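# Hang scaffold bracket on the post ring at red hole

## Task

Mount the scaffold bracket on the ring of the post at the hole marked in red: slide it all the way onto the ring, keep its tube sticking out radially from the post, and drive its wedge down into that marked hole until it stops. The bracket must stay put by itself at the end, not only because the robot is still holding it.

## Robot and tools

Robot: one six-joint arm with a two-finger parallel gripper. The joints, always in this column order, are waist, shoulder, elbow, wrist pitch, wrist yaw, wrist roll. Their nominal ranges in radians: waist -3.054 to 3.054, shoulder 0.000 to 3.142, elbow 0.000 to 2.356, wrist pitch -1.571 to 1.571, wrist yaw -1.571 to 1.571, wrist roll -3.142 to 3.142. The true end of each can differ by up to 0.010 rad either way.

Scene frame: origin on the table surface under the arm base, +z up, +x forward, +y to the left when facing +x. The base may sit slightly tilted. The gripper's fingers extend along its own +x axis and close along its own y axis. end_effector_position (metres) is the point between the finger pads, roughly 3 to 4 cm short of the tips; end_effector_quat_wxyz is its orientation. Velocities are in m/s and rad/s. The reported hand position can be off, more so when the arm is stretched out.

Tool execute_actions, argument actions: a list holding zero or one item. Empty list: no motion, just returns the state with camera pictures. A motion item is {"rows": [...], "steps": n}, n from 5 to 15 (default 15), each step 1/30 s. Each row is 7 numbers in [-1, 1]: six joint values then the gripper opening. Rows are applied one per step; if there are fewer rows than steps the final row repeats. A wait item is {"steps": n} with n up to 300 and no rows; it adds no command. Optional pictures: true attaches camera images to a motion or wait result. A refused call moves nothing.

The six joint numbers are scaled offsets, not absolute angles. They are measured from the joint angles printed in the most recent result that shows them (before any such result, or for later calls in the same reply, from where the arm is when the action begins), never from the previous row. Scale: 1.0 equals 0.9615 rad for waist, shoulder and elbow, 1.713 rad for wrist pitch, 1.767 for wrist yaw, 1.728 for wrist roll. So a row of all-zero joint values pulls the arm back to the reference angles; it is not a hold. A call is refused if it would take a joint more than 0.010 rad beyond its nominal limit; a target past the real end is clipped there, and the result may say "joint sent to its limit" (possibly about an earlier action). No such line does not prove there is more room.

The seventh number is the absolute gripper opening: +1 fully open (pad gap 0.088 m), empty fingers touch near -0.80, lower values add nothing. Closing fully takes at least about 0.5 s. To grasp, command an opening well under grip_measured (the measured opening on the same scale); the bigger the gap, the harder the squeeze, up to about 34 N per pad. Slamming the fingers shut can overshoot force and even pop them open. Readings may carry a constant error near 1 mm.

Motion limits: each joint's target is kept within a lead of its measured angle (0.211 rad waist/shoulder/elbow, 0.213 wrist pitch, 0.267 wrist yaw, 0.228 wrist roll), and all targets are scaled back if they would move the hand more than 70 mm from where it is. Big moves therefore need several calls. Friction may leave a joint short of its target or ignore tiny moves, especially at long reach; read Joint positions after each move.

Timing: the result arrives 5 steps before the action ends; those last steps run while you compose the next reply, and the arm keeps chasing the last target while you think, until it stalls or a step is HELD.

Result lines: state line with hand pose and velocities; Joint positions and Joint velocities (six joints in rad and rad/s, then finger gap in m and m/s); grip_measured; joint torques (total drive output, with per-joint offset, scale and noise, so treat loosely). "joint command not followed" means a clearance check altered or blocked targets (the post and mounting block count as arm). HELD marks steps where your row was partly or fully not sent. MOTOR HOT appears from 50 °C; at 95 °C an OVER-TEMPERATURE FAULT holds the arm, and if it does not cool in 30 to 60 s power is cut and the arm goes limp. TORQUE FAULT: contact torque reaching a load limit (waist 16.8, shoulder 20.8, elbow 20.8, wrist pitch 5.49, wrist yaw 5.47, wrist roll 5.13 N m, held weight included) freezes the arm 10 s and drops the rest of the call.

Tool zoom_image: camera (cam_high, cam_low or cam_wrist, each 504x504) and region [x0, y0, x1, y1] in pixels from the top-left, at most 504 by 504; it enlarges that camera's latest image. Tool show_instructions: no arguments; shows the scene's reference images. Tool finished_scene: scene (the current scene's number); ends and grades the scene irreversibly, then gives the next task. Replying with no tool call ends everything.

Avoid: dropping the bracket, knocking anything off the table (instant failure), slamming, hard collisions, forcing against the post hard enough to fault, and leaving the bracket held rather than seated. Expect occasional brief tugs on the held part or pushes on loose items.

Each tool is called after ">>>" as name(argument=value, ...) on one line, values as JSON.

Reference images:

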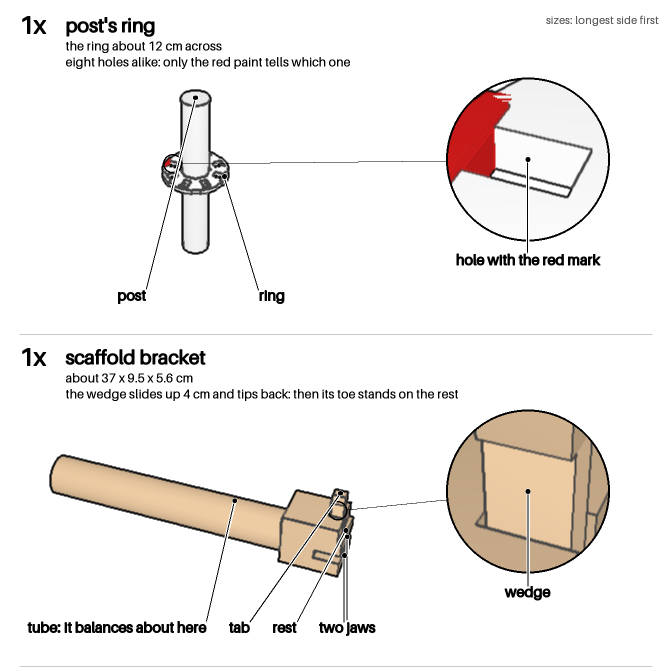

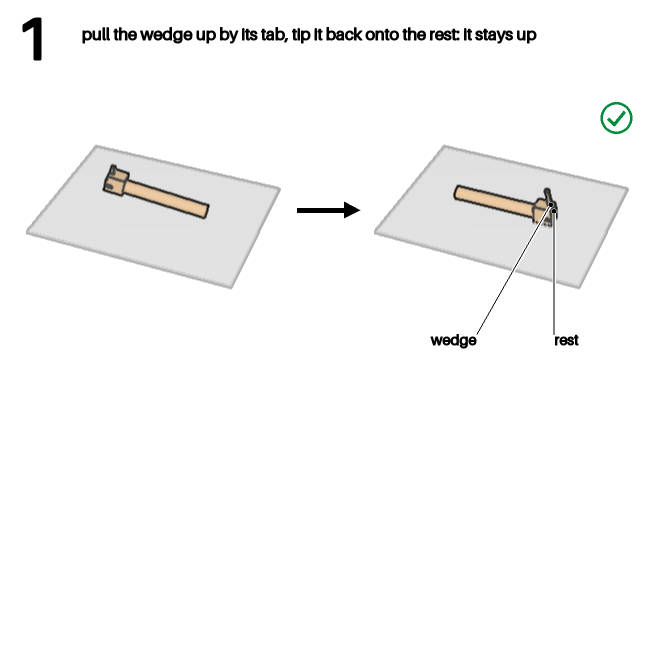

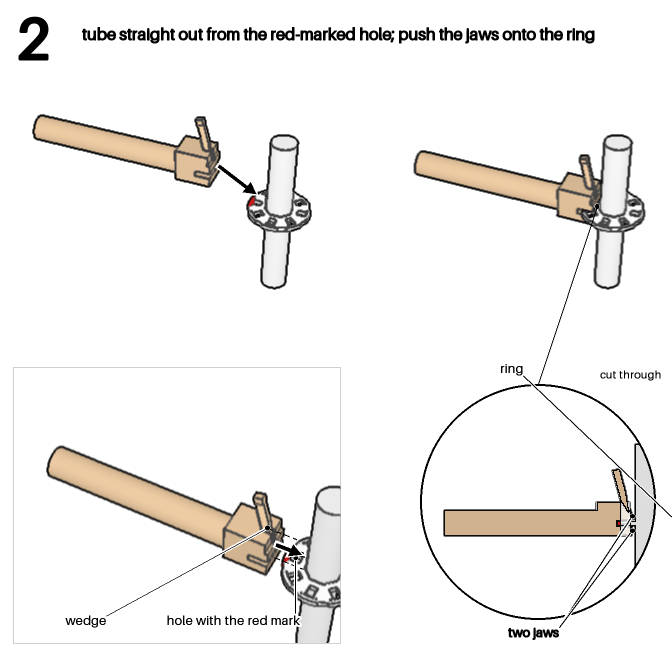

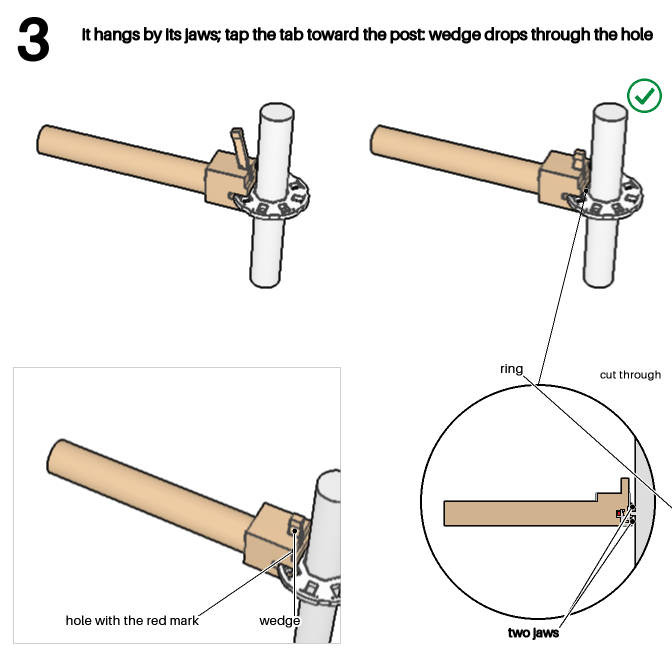

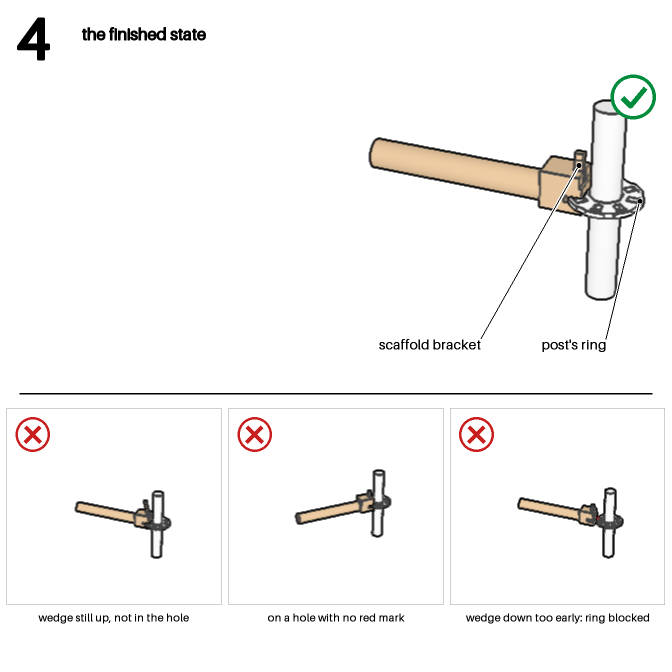

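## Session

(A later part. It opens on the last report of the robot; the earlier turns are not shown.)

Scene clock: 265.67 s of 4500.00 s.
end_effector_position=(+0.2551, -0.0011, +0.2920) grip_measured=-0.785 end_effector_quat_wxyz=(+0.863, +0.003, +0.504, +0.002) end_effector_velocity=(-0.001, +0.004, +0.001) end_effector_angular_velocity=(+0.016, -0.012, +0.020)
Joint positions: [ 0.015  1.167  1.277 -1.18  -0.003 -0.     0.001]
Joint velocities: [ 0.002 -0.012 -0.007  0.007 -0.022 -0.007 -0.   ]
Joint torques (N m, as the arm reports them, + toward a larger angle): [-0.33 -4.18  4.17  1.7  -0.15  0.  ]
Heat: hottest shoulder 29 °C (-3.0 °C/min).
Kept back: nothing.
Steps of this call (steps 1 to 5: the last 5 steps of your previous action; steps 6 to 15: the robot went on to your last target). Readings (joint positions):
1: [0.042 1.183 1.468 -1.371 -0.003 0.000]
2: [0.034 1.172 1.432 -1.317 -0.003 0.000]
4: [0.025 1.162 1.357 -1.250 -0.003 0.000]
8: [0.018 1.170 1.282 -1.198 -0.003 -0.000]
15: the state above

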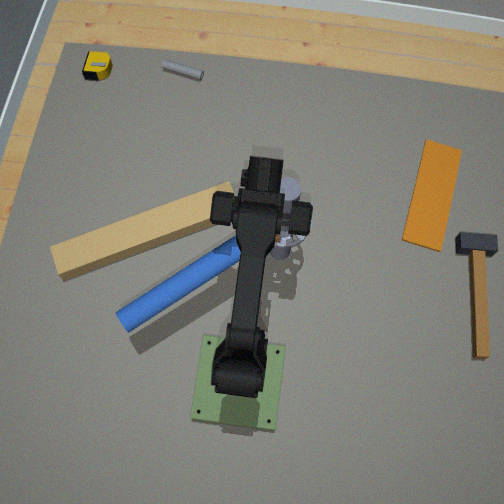

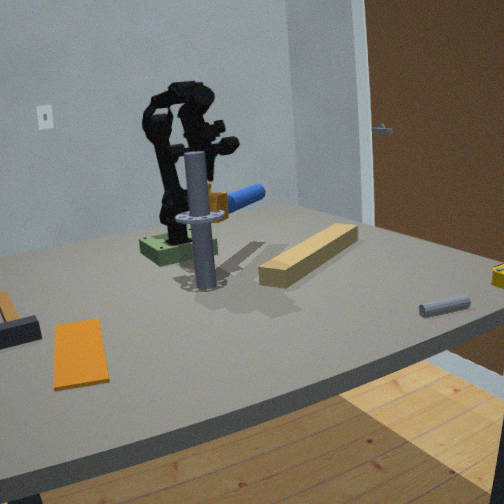

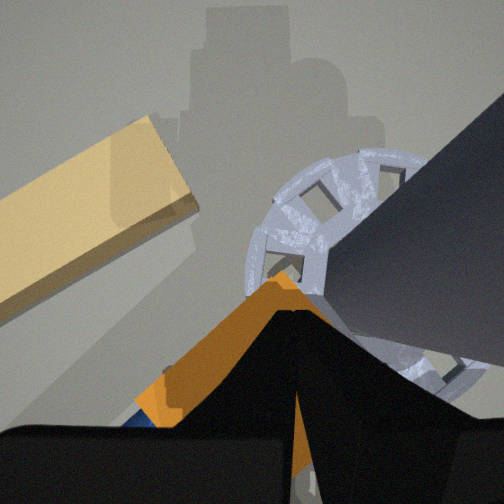

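>>> execute_actions(actions=[{"rows":[[0,-0.004,-0.015,0.006,0,0,-0.85],[0,-0.008,-0.03,0.012,0,0,-0.85],[0,-0.012,-0.045,0.018,0,0,-0.85],[0,-0.016,-0.06,0.024,0,0,-0.85],[0,-0.02,-0.075,0.03,0,0,-0.85],[0,-0.023,-0.087,0.036,0,0,-0.85]],"steps":15}])

>>> execute_actions(actions=[{"steps":8}], pictures=true)

>>> zoom_image(camera="cam_low", region=[150, 120, 270, 240])

Scene clock: 266.23 s of 4500.00 s.
end_effector_position=(+0.2566, -0.0006, +0.2834) grip_measured=-0.785 end_effector_quat_wxyz=(+0.869, +0.004, +0.496, +0.003) end_effector_velocity=(-0.005, +0.001, -0.006) end_effector_angular_velocity=(+0.003, -0.022, +0.007)
Joint positions: [ 0.016  1.145  1.219 -1.123 -0.005  0.002  0.001]
Joint velocities: [-0.002 -0.042 -0.056  0.037 -0.007 -0.007  0.   ]
Joint torques (N m, as the arm reports them, + toward a larger angle): [-0.09 -3.21  3.41  1.48  0.01 -0.07]
Heat: hottest shoulder 29 °C (-3.1 °C/min).
Steps of this call (steps 1 to 7: the robot went on to your last target; steps 8 to 17: the first 10 steps of this action). Readings (joint positions):
8: [0.015 1.166 1.275 -1.177 -0.003 -0.000]
9: [0.015 1.165 1.273 -1.175 -0.003 -0.000]
11: [0.015 1.159 1.259 -1.160 -0.003 -0.000]
15: [0.016 1.148 1.224 -1.130 -0.005 0.002]
17: the state above

Scene clock: 266.50 s of 4500.00 s.
end_effector_position=(+0.2569, -0.0006, +0.2832) grip_measured=-0.785 end_effector_quat_wxyz=(+0.870, +0.004, +0.494, +0.003) end_effector_velocity=(-0.005, -0.002, -0.004) end_effector_angular_velocity=(-0.010, +0.027, +0.000)
Joint positions: [ 0.016  1.142  1.214 -1.117 -0.005  0.002  0.001]
Joint velocities: [-0.002 -0.002 -0.007 -0.022  0.007 -0.007 -0.   ]
Joint torques (N m, as the arm reports them, + toward a larger angle): [-0.11 -3.16  3.29  1.45 -0.01 -0.06]
Heat: hottest shoulder 29 °C (-3.0 °C/min).
Kept back: nothing.
Steps of this call (steps 1 to 5: the last 5 steps of your previous action; steps 6 to 8: the robot went on to your last target). Readings (joint positions):
1: [0.016 1.144 1.217 -1.122 -0.005 0.002]
2: [0.016 1.143 1.217 -1.120 -0.005 0.002]
4: [0.016 1.142 1.215 -1.118 -0.005 0.002]
8: the state above

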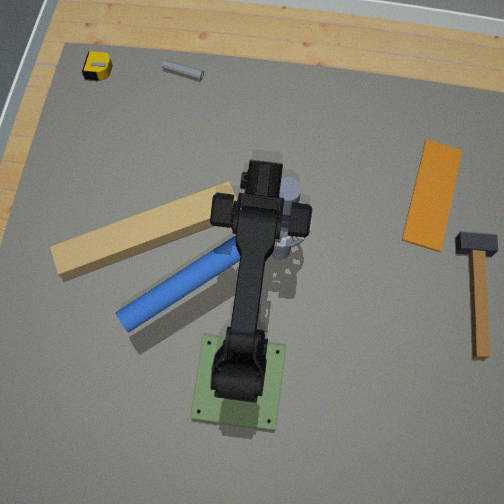

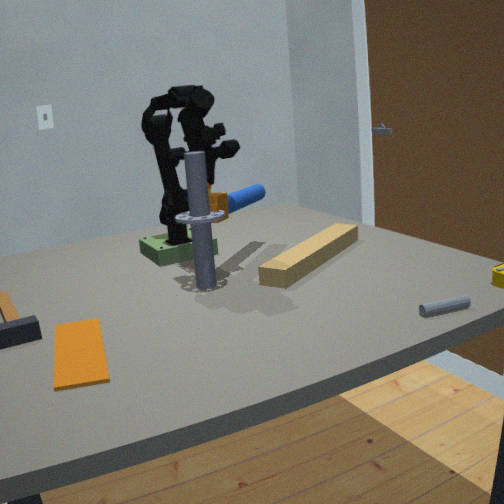

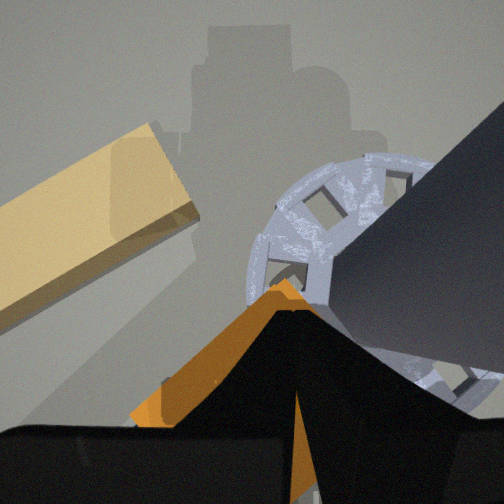

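Region (150, 120, 270, 240) of cam_low's 504x504 image, scaled by 4.200, with more detail than that image has.

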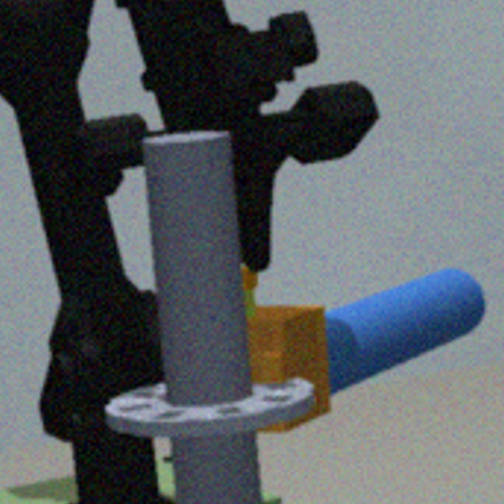

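>>> execute_actions(actions=[{"rows":[[0,-0.004,-0.015,0.006,0,0,-0.85],[0,-0.008,-0.03,0.012,0,0,-0.85],[0,-0.012,-0.045,0.018,0,0,-0.85],[0,-0.016,-0.06,0.024,0,0,-0.85],[0,-0.02,-0.075,0.03,0,0,-0.85],[0,-0.023,-0.087,0.036,0,0,-0.85]],"steps":15}])

>>> execute_actions(actions=[{"steps":8}], pictures=true)

>>> zoom_image(camera="cam_low", region=[150, 120, 270, 240])

Scene clock: 267.10 s of 4500.00 s.
end_effector_position=(+0.2589, -0.0004, +0.2798) grip_measured=-0.785 end_effector_quat_wxyz=(+0.880, +0.004, +0.476, +0.003) end_effector_velocity=(-0.001, +0.000, -0.006) end_effector_angular_velocity=(+0.010, -0.027, -0.005)
Joint positions: [ 0.017  1.112  1.166 -1.057 -0.005  0.002  0.001]
Joint velocities: [-0.002 -0.032 -0.056  0.051 -0.007  0.007 -0.   ]
Joint torques (N m, as the arm reports them, + toward a larger angle): [-0.09 -2.23  2.63  1.24 -0.07  0.  ]
Heat: hottest shoulder 29 °C (-3.0 °C/min).
Steps of this call (steps 1 to 8: the robot went on to your last target; steps 9 to 18: the first 10 steps of this action). Readings (joint positions):
9: [0.016 1.141 1.214 -1.116 -0.005 0.002]
10: [0.016 1.139 1.212 -1.114 -0.005 0.002]
12: [0.016 1.132 1.199 -1.098 -0.005 0.002]
16: [0.017 1.115 1.171 -1.064 -0.005 0.002]
18: the state above

Scene clock: 267.37 s of 4500.00 s.
end_effector_position=(+0.2592, -0.0004, +0.2795) grip_measured=-0.785 end_effector_quat_wxyz=(+0.880, +0.004, +0.474, +0.003) end_effector_velocity=(-0.003, +0.000, -0.002) end_effector_angular_velocity=(+0.002, +0.007, +0.008)
Joint positions: [ 0.017  1.11   1.161 -1.051 -0.005  0.002  0.001]
Joint velocities: [-0.002 -0.007 -0.007 -0.007 -0.007 -0.007 -0.   ]
Joint torques (N m, as the arm reports them, + toward a larger angle): [-0.13 -2.25  2.65  1.24 -0.11 -0.02]
Heat: hottest shoulder 29 °C (-3.0 °C/min).
Kept back: nothing.
Steps of this call (steps 1 to 5: the last 5 steps of your previous action; steps 6 to 8: the robot went on to your last target). Readings (joint positions):
1: [0.017 1.112 1.164 -1.056 -0.005 0.002]
2: [0.017 1.111 1.163 -1.054 -0.005 0.002]
4: [0.017 1.110 1.162 -1.053 -0.005 0.002]
8: the state above

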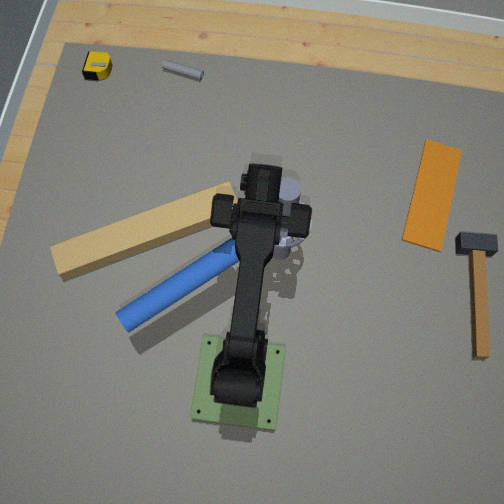

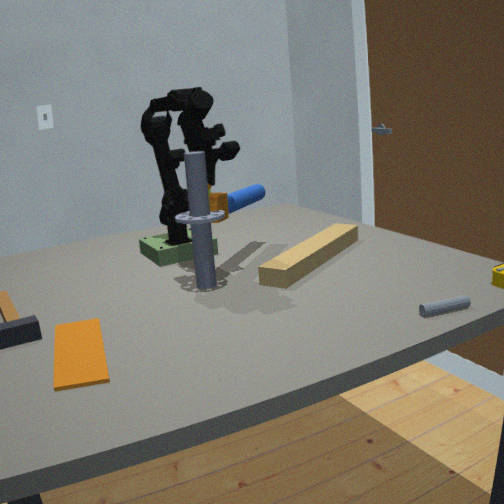

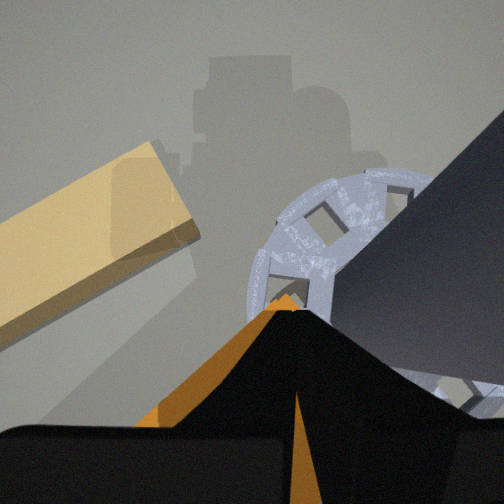

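Region (150, 120, 270, 240) of cam_low's 504x504 image, scaled by 4.200, with more detail than that image has.

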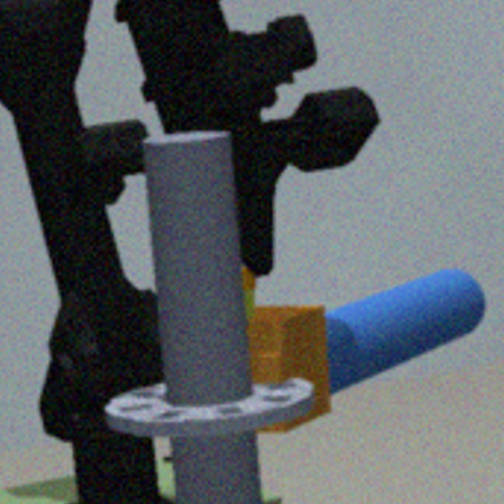

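>>> execute_actions(actions=[{"rows":[[0,0.02,0.1,-0.06,0,0,-0.85],[0,0.04,0.2,-0.12,0,0,-0.85],[0,0.07,0.33,-0.2,0,0,-0.85],[0.1,0.07,0.33,-0.2,0,0,-0.85],[0.3,0.07,0.33,-0.2,0,0,-0.85],[0.6,0.07,0.33,-0.2,0,0,-0.85],[0.9,0.07,0.33,-0.2,0,0,-0.85]],"steps":15}])

>>> execute_actions(actions=[{"steps":25}], pictures=true)

>>> zoom_image(camera="cam_low", region=[150, 120, 270, 240])

>>> zoom_image(camera="cam_high", region=[210, 170, 330, 290])

Scene clock: 268.00 s of 4500.00 s.
end_effector_position=(+0.2204, +0.0775, +0.3338) grip_measured=-0.785 end_effector_quat_wxyz=(+0.851, -0.083, +0.498, +0.146) end_effector_velocity=(-0.157, +0.372, +0.017) end_effector_angular_velocity=(-0.048, +0.078, +1.702)
Joint positions: [ 0.354  1.166  1.46  -1.366 -0.003  0.002  0.001]
Joint velocities: [ 1.692  0.027  0.134 -0.198 -0.007 -0.007 -0.   ]
Joint torques (N m, as the arm reports them, + toward a larger angle): [ 0.19 -2.3   5.03  1.02 -0.2  -0.01]
Heat: hottest elbow 29 °C (-3.0 °C/min).
Steps of this call (steps 1 to 9: the robot went on to your last target; steps 10 to 19: the first 10 steps of this action). Readings (joint positions):
10: [0.017 1.111 1.173 -1.065 -0.010 0.002]
11: [0.018 1.123 1.206 -1.112 -0.013 0.002]
13: [0.028 1.154 1.304 -1.234 -0.003 0.002]
17: [0.240 1.165 1.441 -1.345 -0.003 0.002]
19: the state above

Scene clock: 268.83 s of 4500.00 s.
end_effector_position=(+0.1486, +0.1775, +0.3324) grip_measured=-0.785 end_effector_quat_wxyz=(+0.778, -0.215, +0.468, +0.359) end_effector_velocity=(+0.000, +0.001, +0.000) end_effector_angular_velocity=(+0.008, -0.002, +0.008)
Joint positions: [ 0.879  1.174  1.471 -1.391 -0.007  0.002  0.001]
Joint velocities: [-0.002 -0.002 -0.002  0.007 -0.007 -0.007  0.   ]
Joint torques (N m, as the arm reports them, + toward a larger angle): [ 0.31 -2.95  5.39  1.21  0.   -0.02]
Heat: hottest elbow 29 °C (-3.0 °C/min).
Kept back: nothing.
Steps of this call (steps 1 to 5: the last 5 steps of your previous action; steps 6 to 25: the robot went on to your last target). Readings (joint positions):
1: [0.410 1.167 1.463 -1.373 -0.003 0.002]
2: [0.467 1.169 1.465 -1.379 -0.003 0.002]
4: [0.579 1.172 1.466 -1.384 -0.003 0.002]
8: [0.790 1.174 1.468 -1.389 -0.007 0.002]
25: the state above

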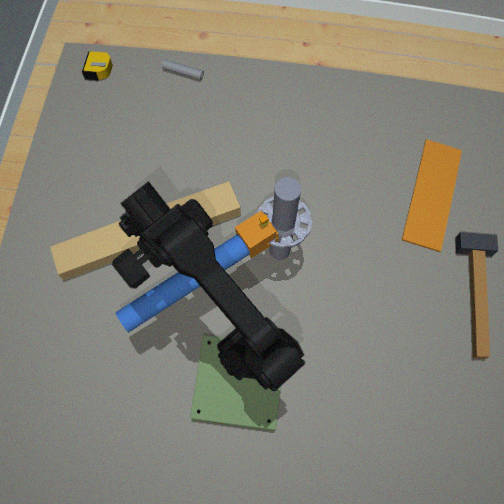

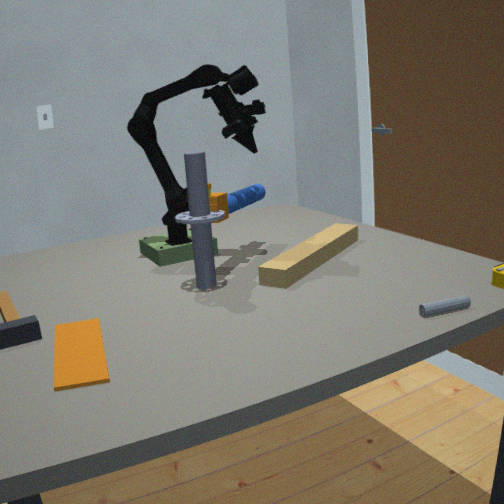

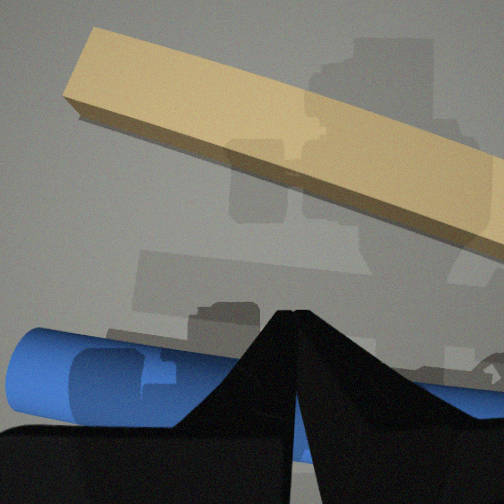

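Region (150, 120, 270, 240) of cam_low's 504x504 image, scaled by 4.200, with more detail than that image has.

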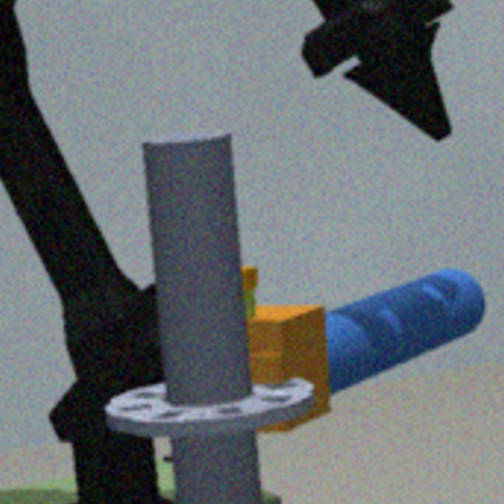

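Region (210, 170, 330, 290) of cam_high's 504x504 image, scaled by 4.200, with more detail than that image has.

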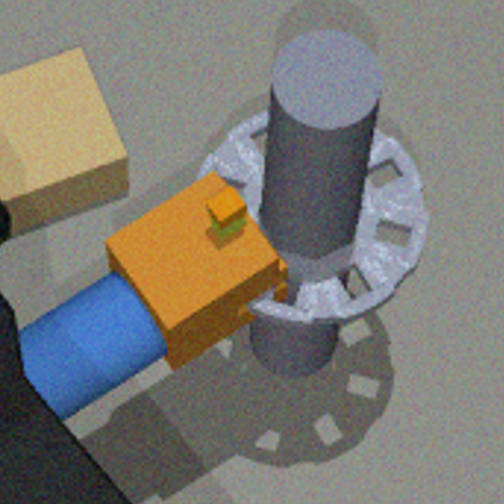

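>>> execute_actions(actions=[{"rows":[[-0.368,0.03,-0.05,-0.04,0,0.772,1],[-0.368,0.03,-0.05,-0.04,0,0.772,1],[-0.368,0.03,-0.05,-0.04,0,0.772,1],[-0.368,0.05,-0.12,-0.07,0,0.772,1],[-0.368,0.074,-0.209,-0.099,0,0.772,1]],"steps":15}])

>>> execute_actions(actions=[{"steps":20}])

>>> execute_actions(actions=[{"rows":[[0,0,-0.07,0.04,0,0,1],[0,0,-0.13,0.075,0,0,1],[0,0,-0.2,0.115,0,0,1],[0,0,-0.26,0.152,0,0,1]],"steps":15}])

>>> execute_actions(actions=[{"steps":8}], pictures=true)

Scene clock: 270.07 s of 4500.00 s.
end_effector_position=(+0.1643, +0.0967, +0.2560) grip_measured=+0.314 end_effector_quat_wxyz=(+0.730, +0.042, +0.682, -0.009) end_effector_velocity=(-0.032, -0.051, -0.092) end_effector_angular_velocity=(-0.127, +0.568, -1.976)
Joint positions: [ 0.543  1.246  1.286 -1.542 -0.005  0.599  0.054]
Joint velocities: [-0.159  0.149 -0.247 -0.154 -0.022  1.824  0.175]
Joint torques (N m, as the arm reports them, + toward a larger angle): [-0.22 -5.13  5.2   0.42 -0.14  0.06]
Heat: hottest elbow 29 °C (-3.0 °C/min).
Steps of this call (steps 1 to 15: the robot went on to your last target; steps 16 to 27: nothing new was sent; steps 28 to 37: the first 10 steps of this action). Readings (joint positions):
28: [0.855 1.177 1.468 -1.398 -0.018 0.049]
29: [0.800 1.179 1.464 -1.416 -0.016 0.112]
31: [0.683 1.189 1.440 -1.442 -0.010 0.235]
35: [0.559 1.227 1.316 -1.534 -0.005 0.477]
37: the state above

Scene clock: 270.73 s of 4500.00 s.
end_effector_position=(+0.1619, +0.0920, +0.2536) grip_measured=+1.000 end_effector_quat_wxyz=(+0.660, +0.298, +0.637, -0.264) end_effector_velocity=(-0.006, -0.000, -0.000) end_effector_angular_velocity=(+0.010, +0.031, -0.038)
Joint positions: [ 0.528  1.247  1.279 -1.557 -0.005  1.33   0.088]
Joint velocities: [-0.002 -0.002 -0.002 -0.022 -0.022  0.037  0.   ]
Joint torques (N m, as the arm reports them, + toward a larger angle): [-0.36 -3.82  3.69  0.41 -0.09  0.04]
Heat: hottest elbow 29 °C (-3.0 °C/min).
Kept back: nothing.
Steps of this call (steps 1 to 5: the last 5 steps of your previous action; steps 6 to 20: the robot went on to your last target). Readings (joint positions):
1: [0.539 1.248 1.281 -1.547 -0.005 0.660]
2: [0.536 1.248 1.280 -1.551 -0.005 0.721]
4: [0.532 1.247 1.280 -1.553 -0.005 0.843]
8: [0.529 1.247 1.279 -1.556 -0.005 1.087]
20: the state above

Scene clock: 271.07 s of 4500.00 s.
end_effector_position=(+0.1716, +0.0973, +0.1948) grip_measured=+1.000 end_effector_quat_wxyz=(+0.660, +0.299, +0.637, -0.264) end_effector_velocity=(+0.028, +0.016, -0.011) end_effector_angular_velocity=(+0.078, -0.127, +0.020)
Joint positions: [ 0.528  1.251  1.045 -1.318 -0.005  1.33   0.088]
Joint velocities: [-0.002 -0.002 -0.051  0.198 -0.007 -0.022  0.   ]
Joint torques (N m, as the arm reports them, + toward a larger angle): [-0.07 -4.41  4.13  0.88 -0.03 -0.05]
Heat: hottest elbow 29 °C (-3.0 °C/min).
Steps of this call (steps 1 to 10: the first 10 steps of this action). Readings (joint positions):
1: [0.528 1.246 1.271 -1.548 -0.005 1.330]
2: [0.528 1.242 1.251 -1.518 -0.005 1.330]
4: [0.528 1.239 1.176 -1.427 -0.005 1.330]
8: [0.528 1.251 1.057 -1.337 -0.005 1.330]
10: the state above

Scene clock: 271.33 s of 4500.00 s.
end_effector_position=(+0.1739, +0.0986, +0.1936) grip_measured=+1.000 end_effector_quat_wxyz=(+0.663, +0.302, +0.634, -0.261) end_effector_velocity=(-0.004, -0.002, -0.003) end_effector_angular_velocity=(-0.002, +0.018, +0.005)
Joint positions: [ 0.528  1.251  1.039 -1.301 -0.005  1.33   0.088]
Joint velocities: [-0.002 -0.002 -0.012 -0.007 -0.007 -0.007  0.   ]
Joint torques (N m, as the arm reports them, + toward a larger angle): [-0.03 -4.35  3.94  0.84 -0.02 -0.04]
Heat: hottest elbow 29 °C (-2.0 °C/min).
Kept back: nothing.
Steps of this call (steps 1 to 5: the last 5 steps of your previous action; steps 6 to 8: the robot went on to your last target). Readings (joint positions):
1: [0.528 1.251 1.044 -1.312 -0.005 1.330]
2: [0.528 1.251 1.043 -1.308 -0.005 1.330]
4: [0.528 1.251 1.042 -1.304 -0.005 1.330]
8: the state above

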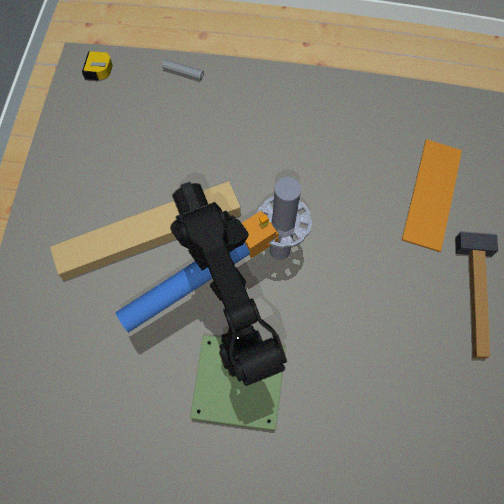

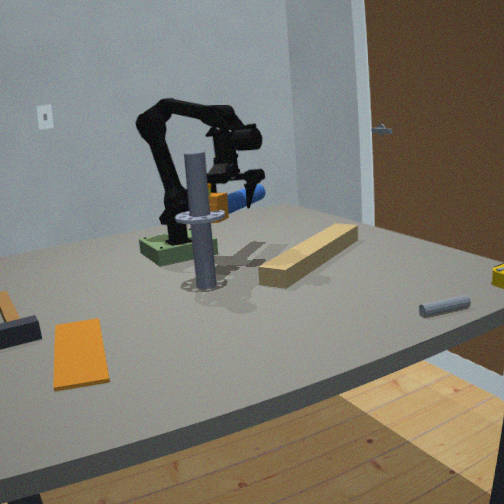

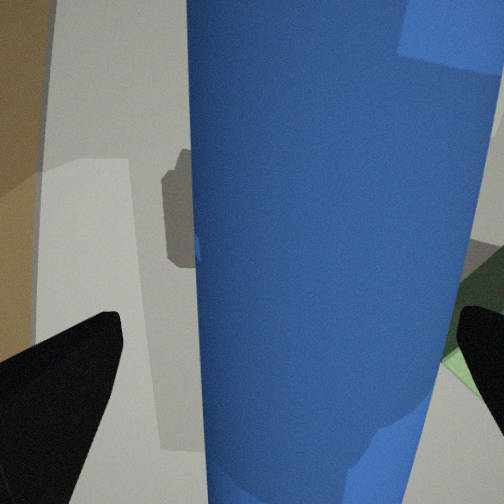

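>>> execute_actions(actions=[{"rows":[[0,-0.005,-0.025,0.012,0,0,1],[0,-0.005,-0.025,0.012,0,0,0.8],[0,-0.005,-0.025,0.012,0,0,0.6],[0,-0.005,-0.025,0.012,0,0,0.4],[0,-0.005,-0.025,0.012,0,0,0.2],[0,-0.005,-0.025,0.012,0,0,0],[0,-0.005,-0.025,0.012,0,0,-0.3],[0,-0.005,-0.025,0.012,0,0,-0.6],[0,-0.005,-0.025,0.012,0,0,-0.9]],"steps":15}])

>>> execute_actions(actions=[{"steps":10}])

Scene clock: 271.90 s of 4500.00 s.
end_effector_position=(+0.1735, +0.0985, +0.1896) grip_measured=+0.229 end_effector_quat_wxyz=(+0.662, +0.302, +0.634, -0.262) end_effector_velocity=(+0.001, +0.001, -0.000) end_effector_angular_velocity=(+0.009, -0.004, +0.020)
Joint positions: [ 0.528  1.25   1.023 -1.287 -0.005  1.332  0.05 ]
Joint velocities: [-0.002 -0.002 -0.002  0.007 -0.007 -0.022 -0.   ]
Joint torques (N m, as the arm reports them, + toward a larger angle): [-0.15 -4.38  4.12  1.07 -0.03 -0.06]
Heat: hottest elbow 29 °C (-2.0 °C/min).
Steps of this call (steps 1 to 7: the robot went on to your last target; steps 8 to 17: the first 10 steps of this action). Readings (joint positions):
8: [0.528 1.251 1.037 -1.297 -0.005 1.330]
9: [0.528 1.250 1.034 -1.292 -0.005 1.330]
11: [0.528 1.250 1.029 -1.288 -0.005 1.330]
15: [0.528 1.250 1.025 -1.287 -0.005 1.330]
17: the state above

Scene clock: 272.23 s of 4500.00 s.
end_effector_position=(+0.1735, +0.0985, +0.1896) grip_measured=+0.229 end_effector_quat_wxyz=(+0.662, +0.302, +0.634, -0.262) end_effector_velocity=(-0.002, -0.001, +0.001) end_effector_angular_velocity=(+0.004, +0.005, +0.020)
Joint positions: [ 0.528  1.25   1.023 -1.287 -0.005  1.332  0.05 ]
Joint velocities: [-0.002 -0.007 -0.002 -0.007 -0.007 -0.022 -0.   ]
Joint torques (N m, as the arm reports them, + toward a larger angle): [-0.09 -4.32  4.06  1.12 -0.04 -0.08]
Heat: hottest elbow 29 °C (-2.0 °C/min).
Kept back: nothing.
Steps of this call (steps 1 to 5: the last 5 steps of your previous action; steps 6 to 10: the robot went on to your last target). Readings (joint positions):
1: [0.528 1.250 1.023 -1.287 -0.005 1.332]
2: [0.528 1.250 1.023 -1.287 -0.005 1.332]
4: [0.528 1.250 1.023 -1.287 -0.005 1.332]
8: [0.528 1.250 1.023 -1.287 -0.005 1.332]
10: the state above

>>> execute_actions(actions=[{"rows":[[0,0,0.012,-0.007,0,0,-0.9],[0,0,0.012,-0.007,0,0,-0.9],[0,0,0.012,-0.007,0,0,-0.9],[-0.008,0.004,0.014,-0.007,0,0.003,-0.9],[-0.016,0.007,0.016,-0.007,0,0.006,-0.9],[-0.024,0.01,0.018,-0.007,0,0.009,-0.9],[-0.032,0.013,0.02,-0.006,0,0.012,-0.9],[-0.04,0.016,0.022,-0.006,0,0.014,-0.9],[-0.048,0.02,0.025,-0.005,0,0.016,-0.9]],"steps":15}])

>>> execute_actions(actions=[{"steps":8}], pictures=true)

>>> zoom_image(camera="cam_low", region=[150, 120, 270, 240])

>>> zoom_image(camera="cam_high", region=[210, 170, 330, 290])

Scene clock: 273.03 s of 4500.00 s.
end_effector_position=(+0.1748, +0.0988, +0.1903) grip_measured=+0.226 end_effector_quat_wxyz=(+0.651, +0.314, +0.637, -0.268) end_effector_velocity=(+0.010, +0.008, +0.001) end_effector_angular_velocity=(+0.074, +0.072, -0.106)
Joint positions: [ 0.512  1.26   1.032 -1.292 -0.025  1.344  0.05 ]
Joint velocities: [-0.061  0.071  0.051 -0.007 -0.095  0.051 -0.001]
Joint torques (N m, as the arm reports them, + toward a larger angle): [-2.27 -3.58  5.62  0.38  0.92  0.27]
Heat: hottest elbow 29 °C (-2.0 °C/min).
Steps of this call (steps 1 to 14: the robot went on to your last target; steps 15 to 24: the first 10 steps of this action). Readings (joint positions):
15: [0.528 1.250 1.023 -1.287 -0.005 1.332]
16: [0.528 1.250 1.023 -1.287 -0.005 1.332]
18: [0.528 1.250 1.023 -1.287 -0.005 1.332]
22: [0.518 1.255 1.028 -1.292 -0.016 1.338]
24: the state above

Scene clock: 273.30 s of 4500.00 s.
end_effector_position=(+0.1754, +0.0991, +0.1905) grip_measured=+0.224 end_effector_quat_wxyz=(+0.648, +0.317, +0.638, -0.270) end_effector_velocity=(-0.003, -0.002, -0.000) end_effector_angular_velocity=(-0.004, +0.022, +0.000)
Joint positions: [ 0.508  1.265  1.036 -1.294 -0.031  1.349  0.05 ]
Joint velocities: [-0.007  0.002  0.002 -0.022 -0.007 -0.007 -0.   ]
Joint torques (N m, as the arm reports them, + toward a larger angle): [-2.69 -3.53  5.69  0.45  1.07  0.32]
Heat: hottest elbow 29 °C (-2.0 °C/min).
Kept back: nothing.
Steps of this call (steps 1 to 5: the last 5 steps of your previous action; steps 6 to 8: the robot went on to your last target). Readings (joint positions):
1: [0.510 1.262 1.034 -1.293 -0.027 1.345]
2: [0.509 1.263 1.035 -1.293 -0.028 1.346]
4: [0.508 1.264 1.035 -1.293 -0.029 1.348]
8: the state above

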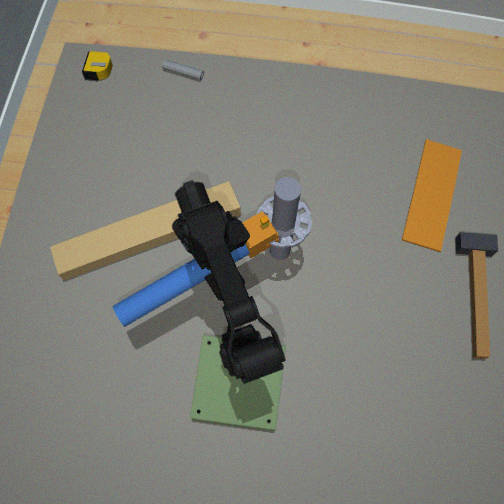

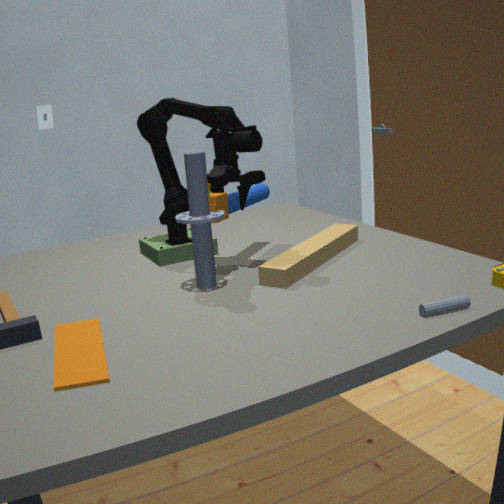

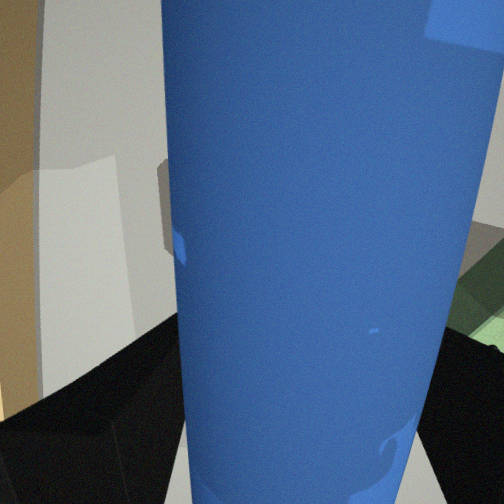

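Region (150, 120, 270, 240) of cam_low's 504x504 image, scaled by 4.200, with more detail than that image has.

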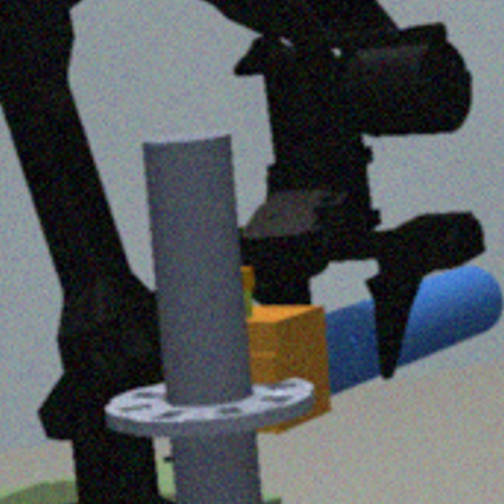

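Region (210, 170, 330, 290) of cam_high's 504x504 image, scaled by 4.200, with more detail than that image has.

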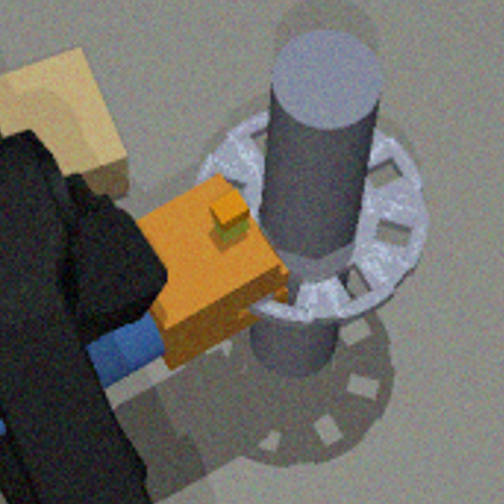

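>>> execute_actions(actions=[{"rows":[[0.012,0,0,0,0.015,0,0.2],[0.012,0,0,0,0.015,0,0.6],[0.012,0,0,0,0.015,0,1]],"steps":15}])

>>> execute_actions(actions=[{"steps":8}])

>>> execute_actions(actions=[{"rows":[[0,0,0.1,-0.055,0,0,1],[0,0,0.2,-0.11,0,0,1],[0,0,0.26,-0.145,0,0,1]],"steps":15}])

>>> execute_actions(actions=[{"steps":8}], pictures=true)

>>> zoom_image(camera="cam_low", region=[150, 120, 290, 260])

Scene clock: 273.93 s of 4500.00 s.
end_effector_position=(+0.1760, +0.0977, +0.1902) grip_measured=+0.284 end_effector_quat_wxyz=(+0.654, +0.311, +0.633, -0.273) end_effector_velocity=(+0.010, -0.016, -0.000) end_effector_angular_velocity=(-0.106, -0.066, +0.002)
Joint positions: [ 0.516  1.266  1.036 -1.294 -0.009  1.351  0.053]
Joint velocities: [ 0.002 -0.002 -0.002  0.007  0.125 -0.007  0.121]
Joint torques (N m, as the arm reports them, + toward a larger angle): [ 0.23 -4.02  4.75  0.68  0.06 -0.06]
Heat: hottest elbow 30 °C (-1.0 °C/min).
Steps of this call (steps 1 to 9: the robot went on to your last target; steps 10 to 19: the first 10 steps of this action). Readings (joint positions):
10: [0.508 1.265 1.036 -1.294 -0.029 1.350]
11: [0.511 1.265 1.036 -1.294 -0.025 1.351]
13: [0.514 1.266 1.036 -1.294 -0.022 1.352]
17: [0.514 1.266 1.036 -1.294 -0.021 1.353]
19: the state above

Scene clock: 274.20 s of 4500.00 s.
end_effector_position=(+0.1760, +0.0975, +0.1902) grip_measured=+1.000 end_effector_quat_wxyz=(+0.655, +0.310, +0.633, -0.274) end_effector_velocity=(+0.004, +0.002, +0.000) end_effector_angular_velocity=(+0.017, -0.016, +0.000)
Joint positions: [ 0.516  1.266  1.036 -1.295 -0.007  1.351  0.088]
Joint velocities: [-0.007 -0.002 -0.002  0.022 -0.007 -0.007  0.   ]
Joint torques (N m, as the arm reports them, + toward a larger angle): [ 0.18 -4.09  4.73  0.68  0.12 -0.09]
Heat: hottest elbow 30 °C (-1.0 °C/min).
Kept back: nothing.
Steps of this call (steps 1 to 5: the last 5 steps of your previous action; steps 6 to 8: the robot went on to your last target). Readings (joint positions):
1: [0.516 1.266 1.036 -1.294 -0.007 1.351]
2: [0.516 1.266 1.036 -1.294 -0.007 1.351]
4: [0.516 1.266 1.036 -1.294 -0.007 1.351]
8: the state above

Scene clock: 274.53 s of 4500.00 s.
end_effector_position=(+0.1690, +0.0938, +0.2502) grip_measured=+1.000 end_effector_quat_wxyz=(+0.657, +0.313, +0.630, -0.271) end_effector_velocity=(-0.019, -0.010, -0.002) end_effector_angular_velocity=(-0.049, +0.104, +0.005)
Joint positions: [ 0.516  1.26   1.273 -1.526 -0.007  1.351  0.088]
Joint velocities: [-0.002  0.012  0.007 -0.11  -0.007 -0.007  0.   ]
Joint torques (N m, as the arm reports them, + toward a larger angle): [-0.06 -3.27  5.21  0.33 -0.02  0.  ]
Heat: hottest elbow 30 °C (-1.0 °C/min).
Steps of this call (steps 1 to 10: the first 10 steps of this action). Readings (joint positions):
1: [0.516 1.266 1.047 -1.311 -0.007 1.351]
2: [0.516 1.271 1.078 -1.358 -0.007 1.351]
4: [0.516 1.274 1.169 -1.446 -0.007 1.351]
8: [0.516 1.260 1.267 -1.515 -0.007 1.351]
10: the state above

Scene clock: 274.80 s of 4500.00 s.
end_effector_position=(+0.1673, +0.0929, +0.2513) grip_measured=+1.000 end_effector_quat_wxyz=(+0.655, +0.311, +0.632, -0.273) end_effector_velocity=(-0.004, -0.002, +0.001) end_effector_angular_velocity=(-0.002, +0.018, +0.005)
Joint positions: [ 0.516  1.261  1.278 -1.539 -0.007  1.351  0.088]
Joint velocities: [-0.002 -0.002  0.002 -0.022 -0.007 -0.007  0.   ]
Joint torques (N m, as the arm reports them, + toward a larger angle): [-0.01 -3.17  5.25  0.41 -0.02  0.  ]
Heat: hottest elbow 30 °C (-1.0 °C/min).
Kept back: nothing.
Steps of this call (steps 1 to 5: the last 5 steps of your previous action; steps 6 to 8: the robot went on to your last target). Readings (joint positions):
1: [0.516 1.261 1.273 -1.530 -0.007 1.351]
2: [0.516 1.261 1.274 -1.534 -0.007 1.351]
4: [0.516 1.261 1.275 -1.537 -0.007 1.351]
8: the state above

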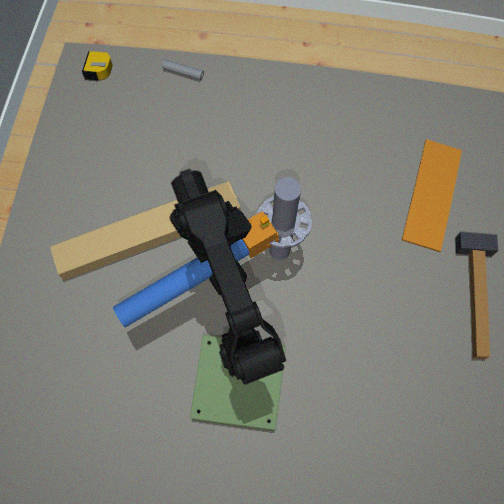

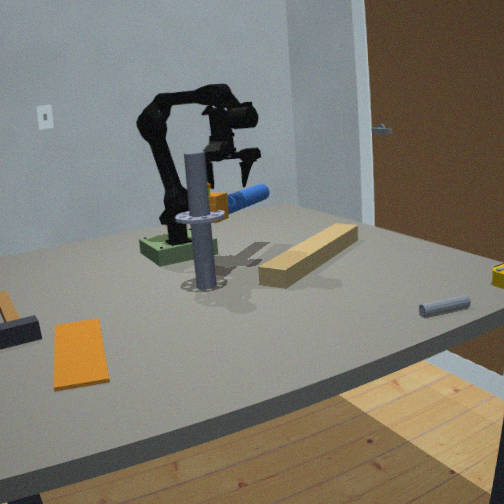

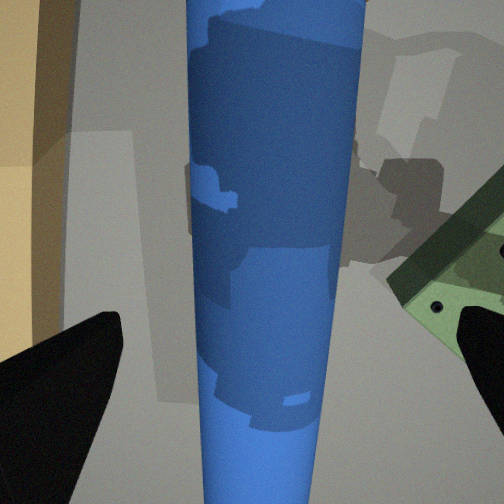

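Region (150, 120, 290, 260) of cam_low's 504x504 image, scaled by 3.600, with more detail than that image has.

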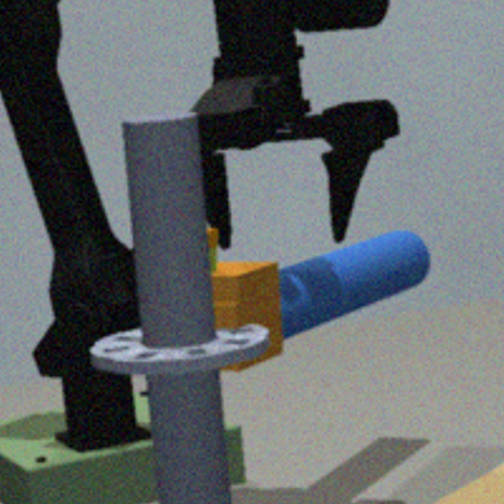

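>>> finished_scene(scene=1)

The scene is finished: the task was done.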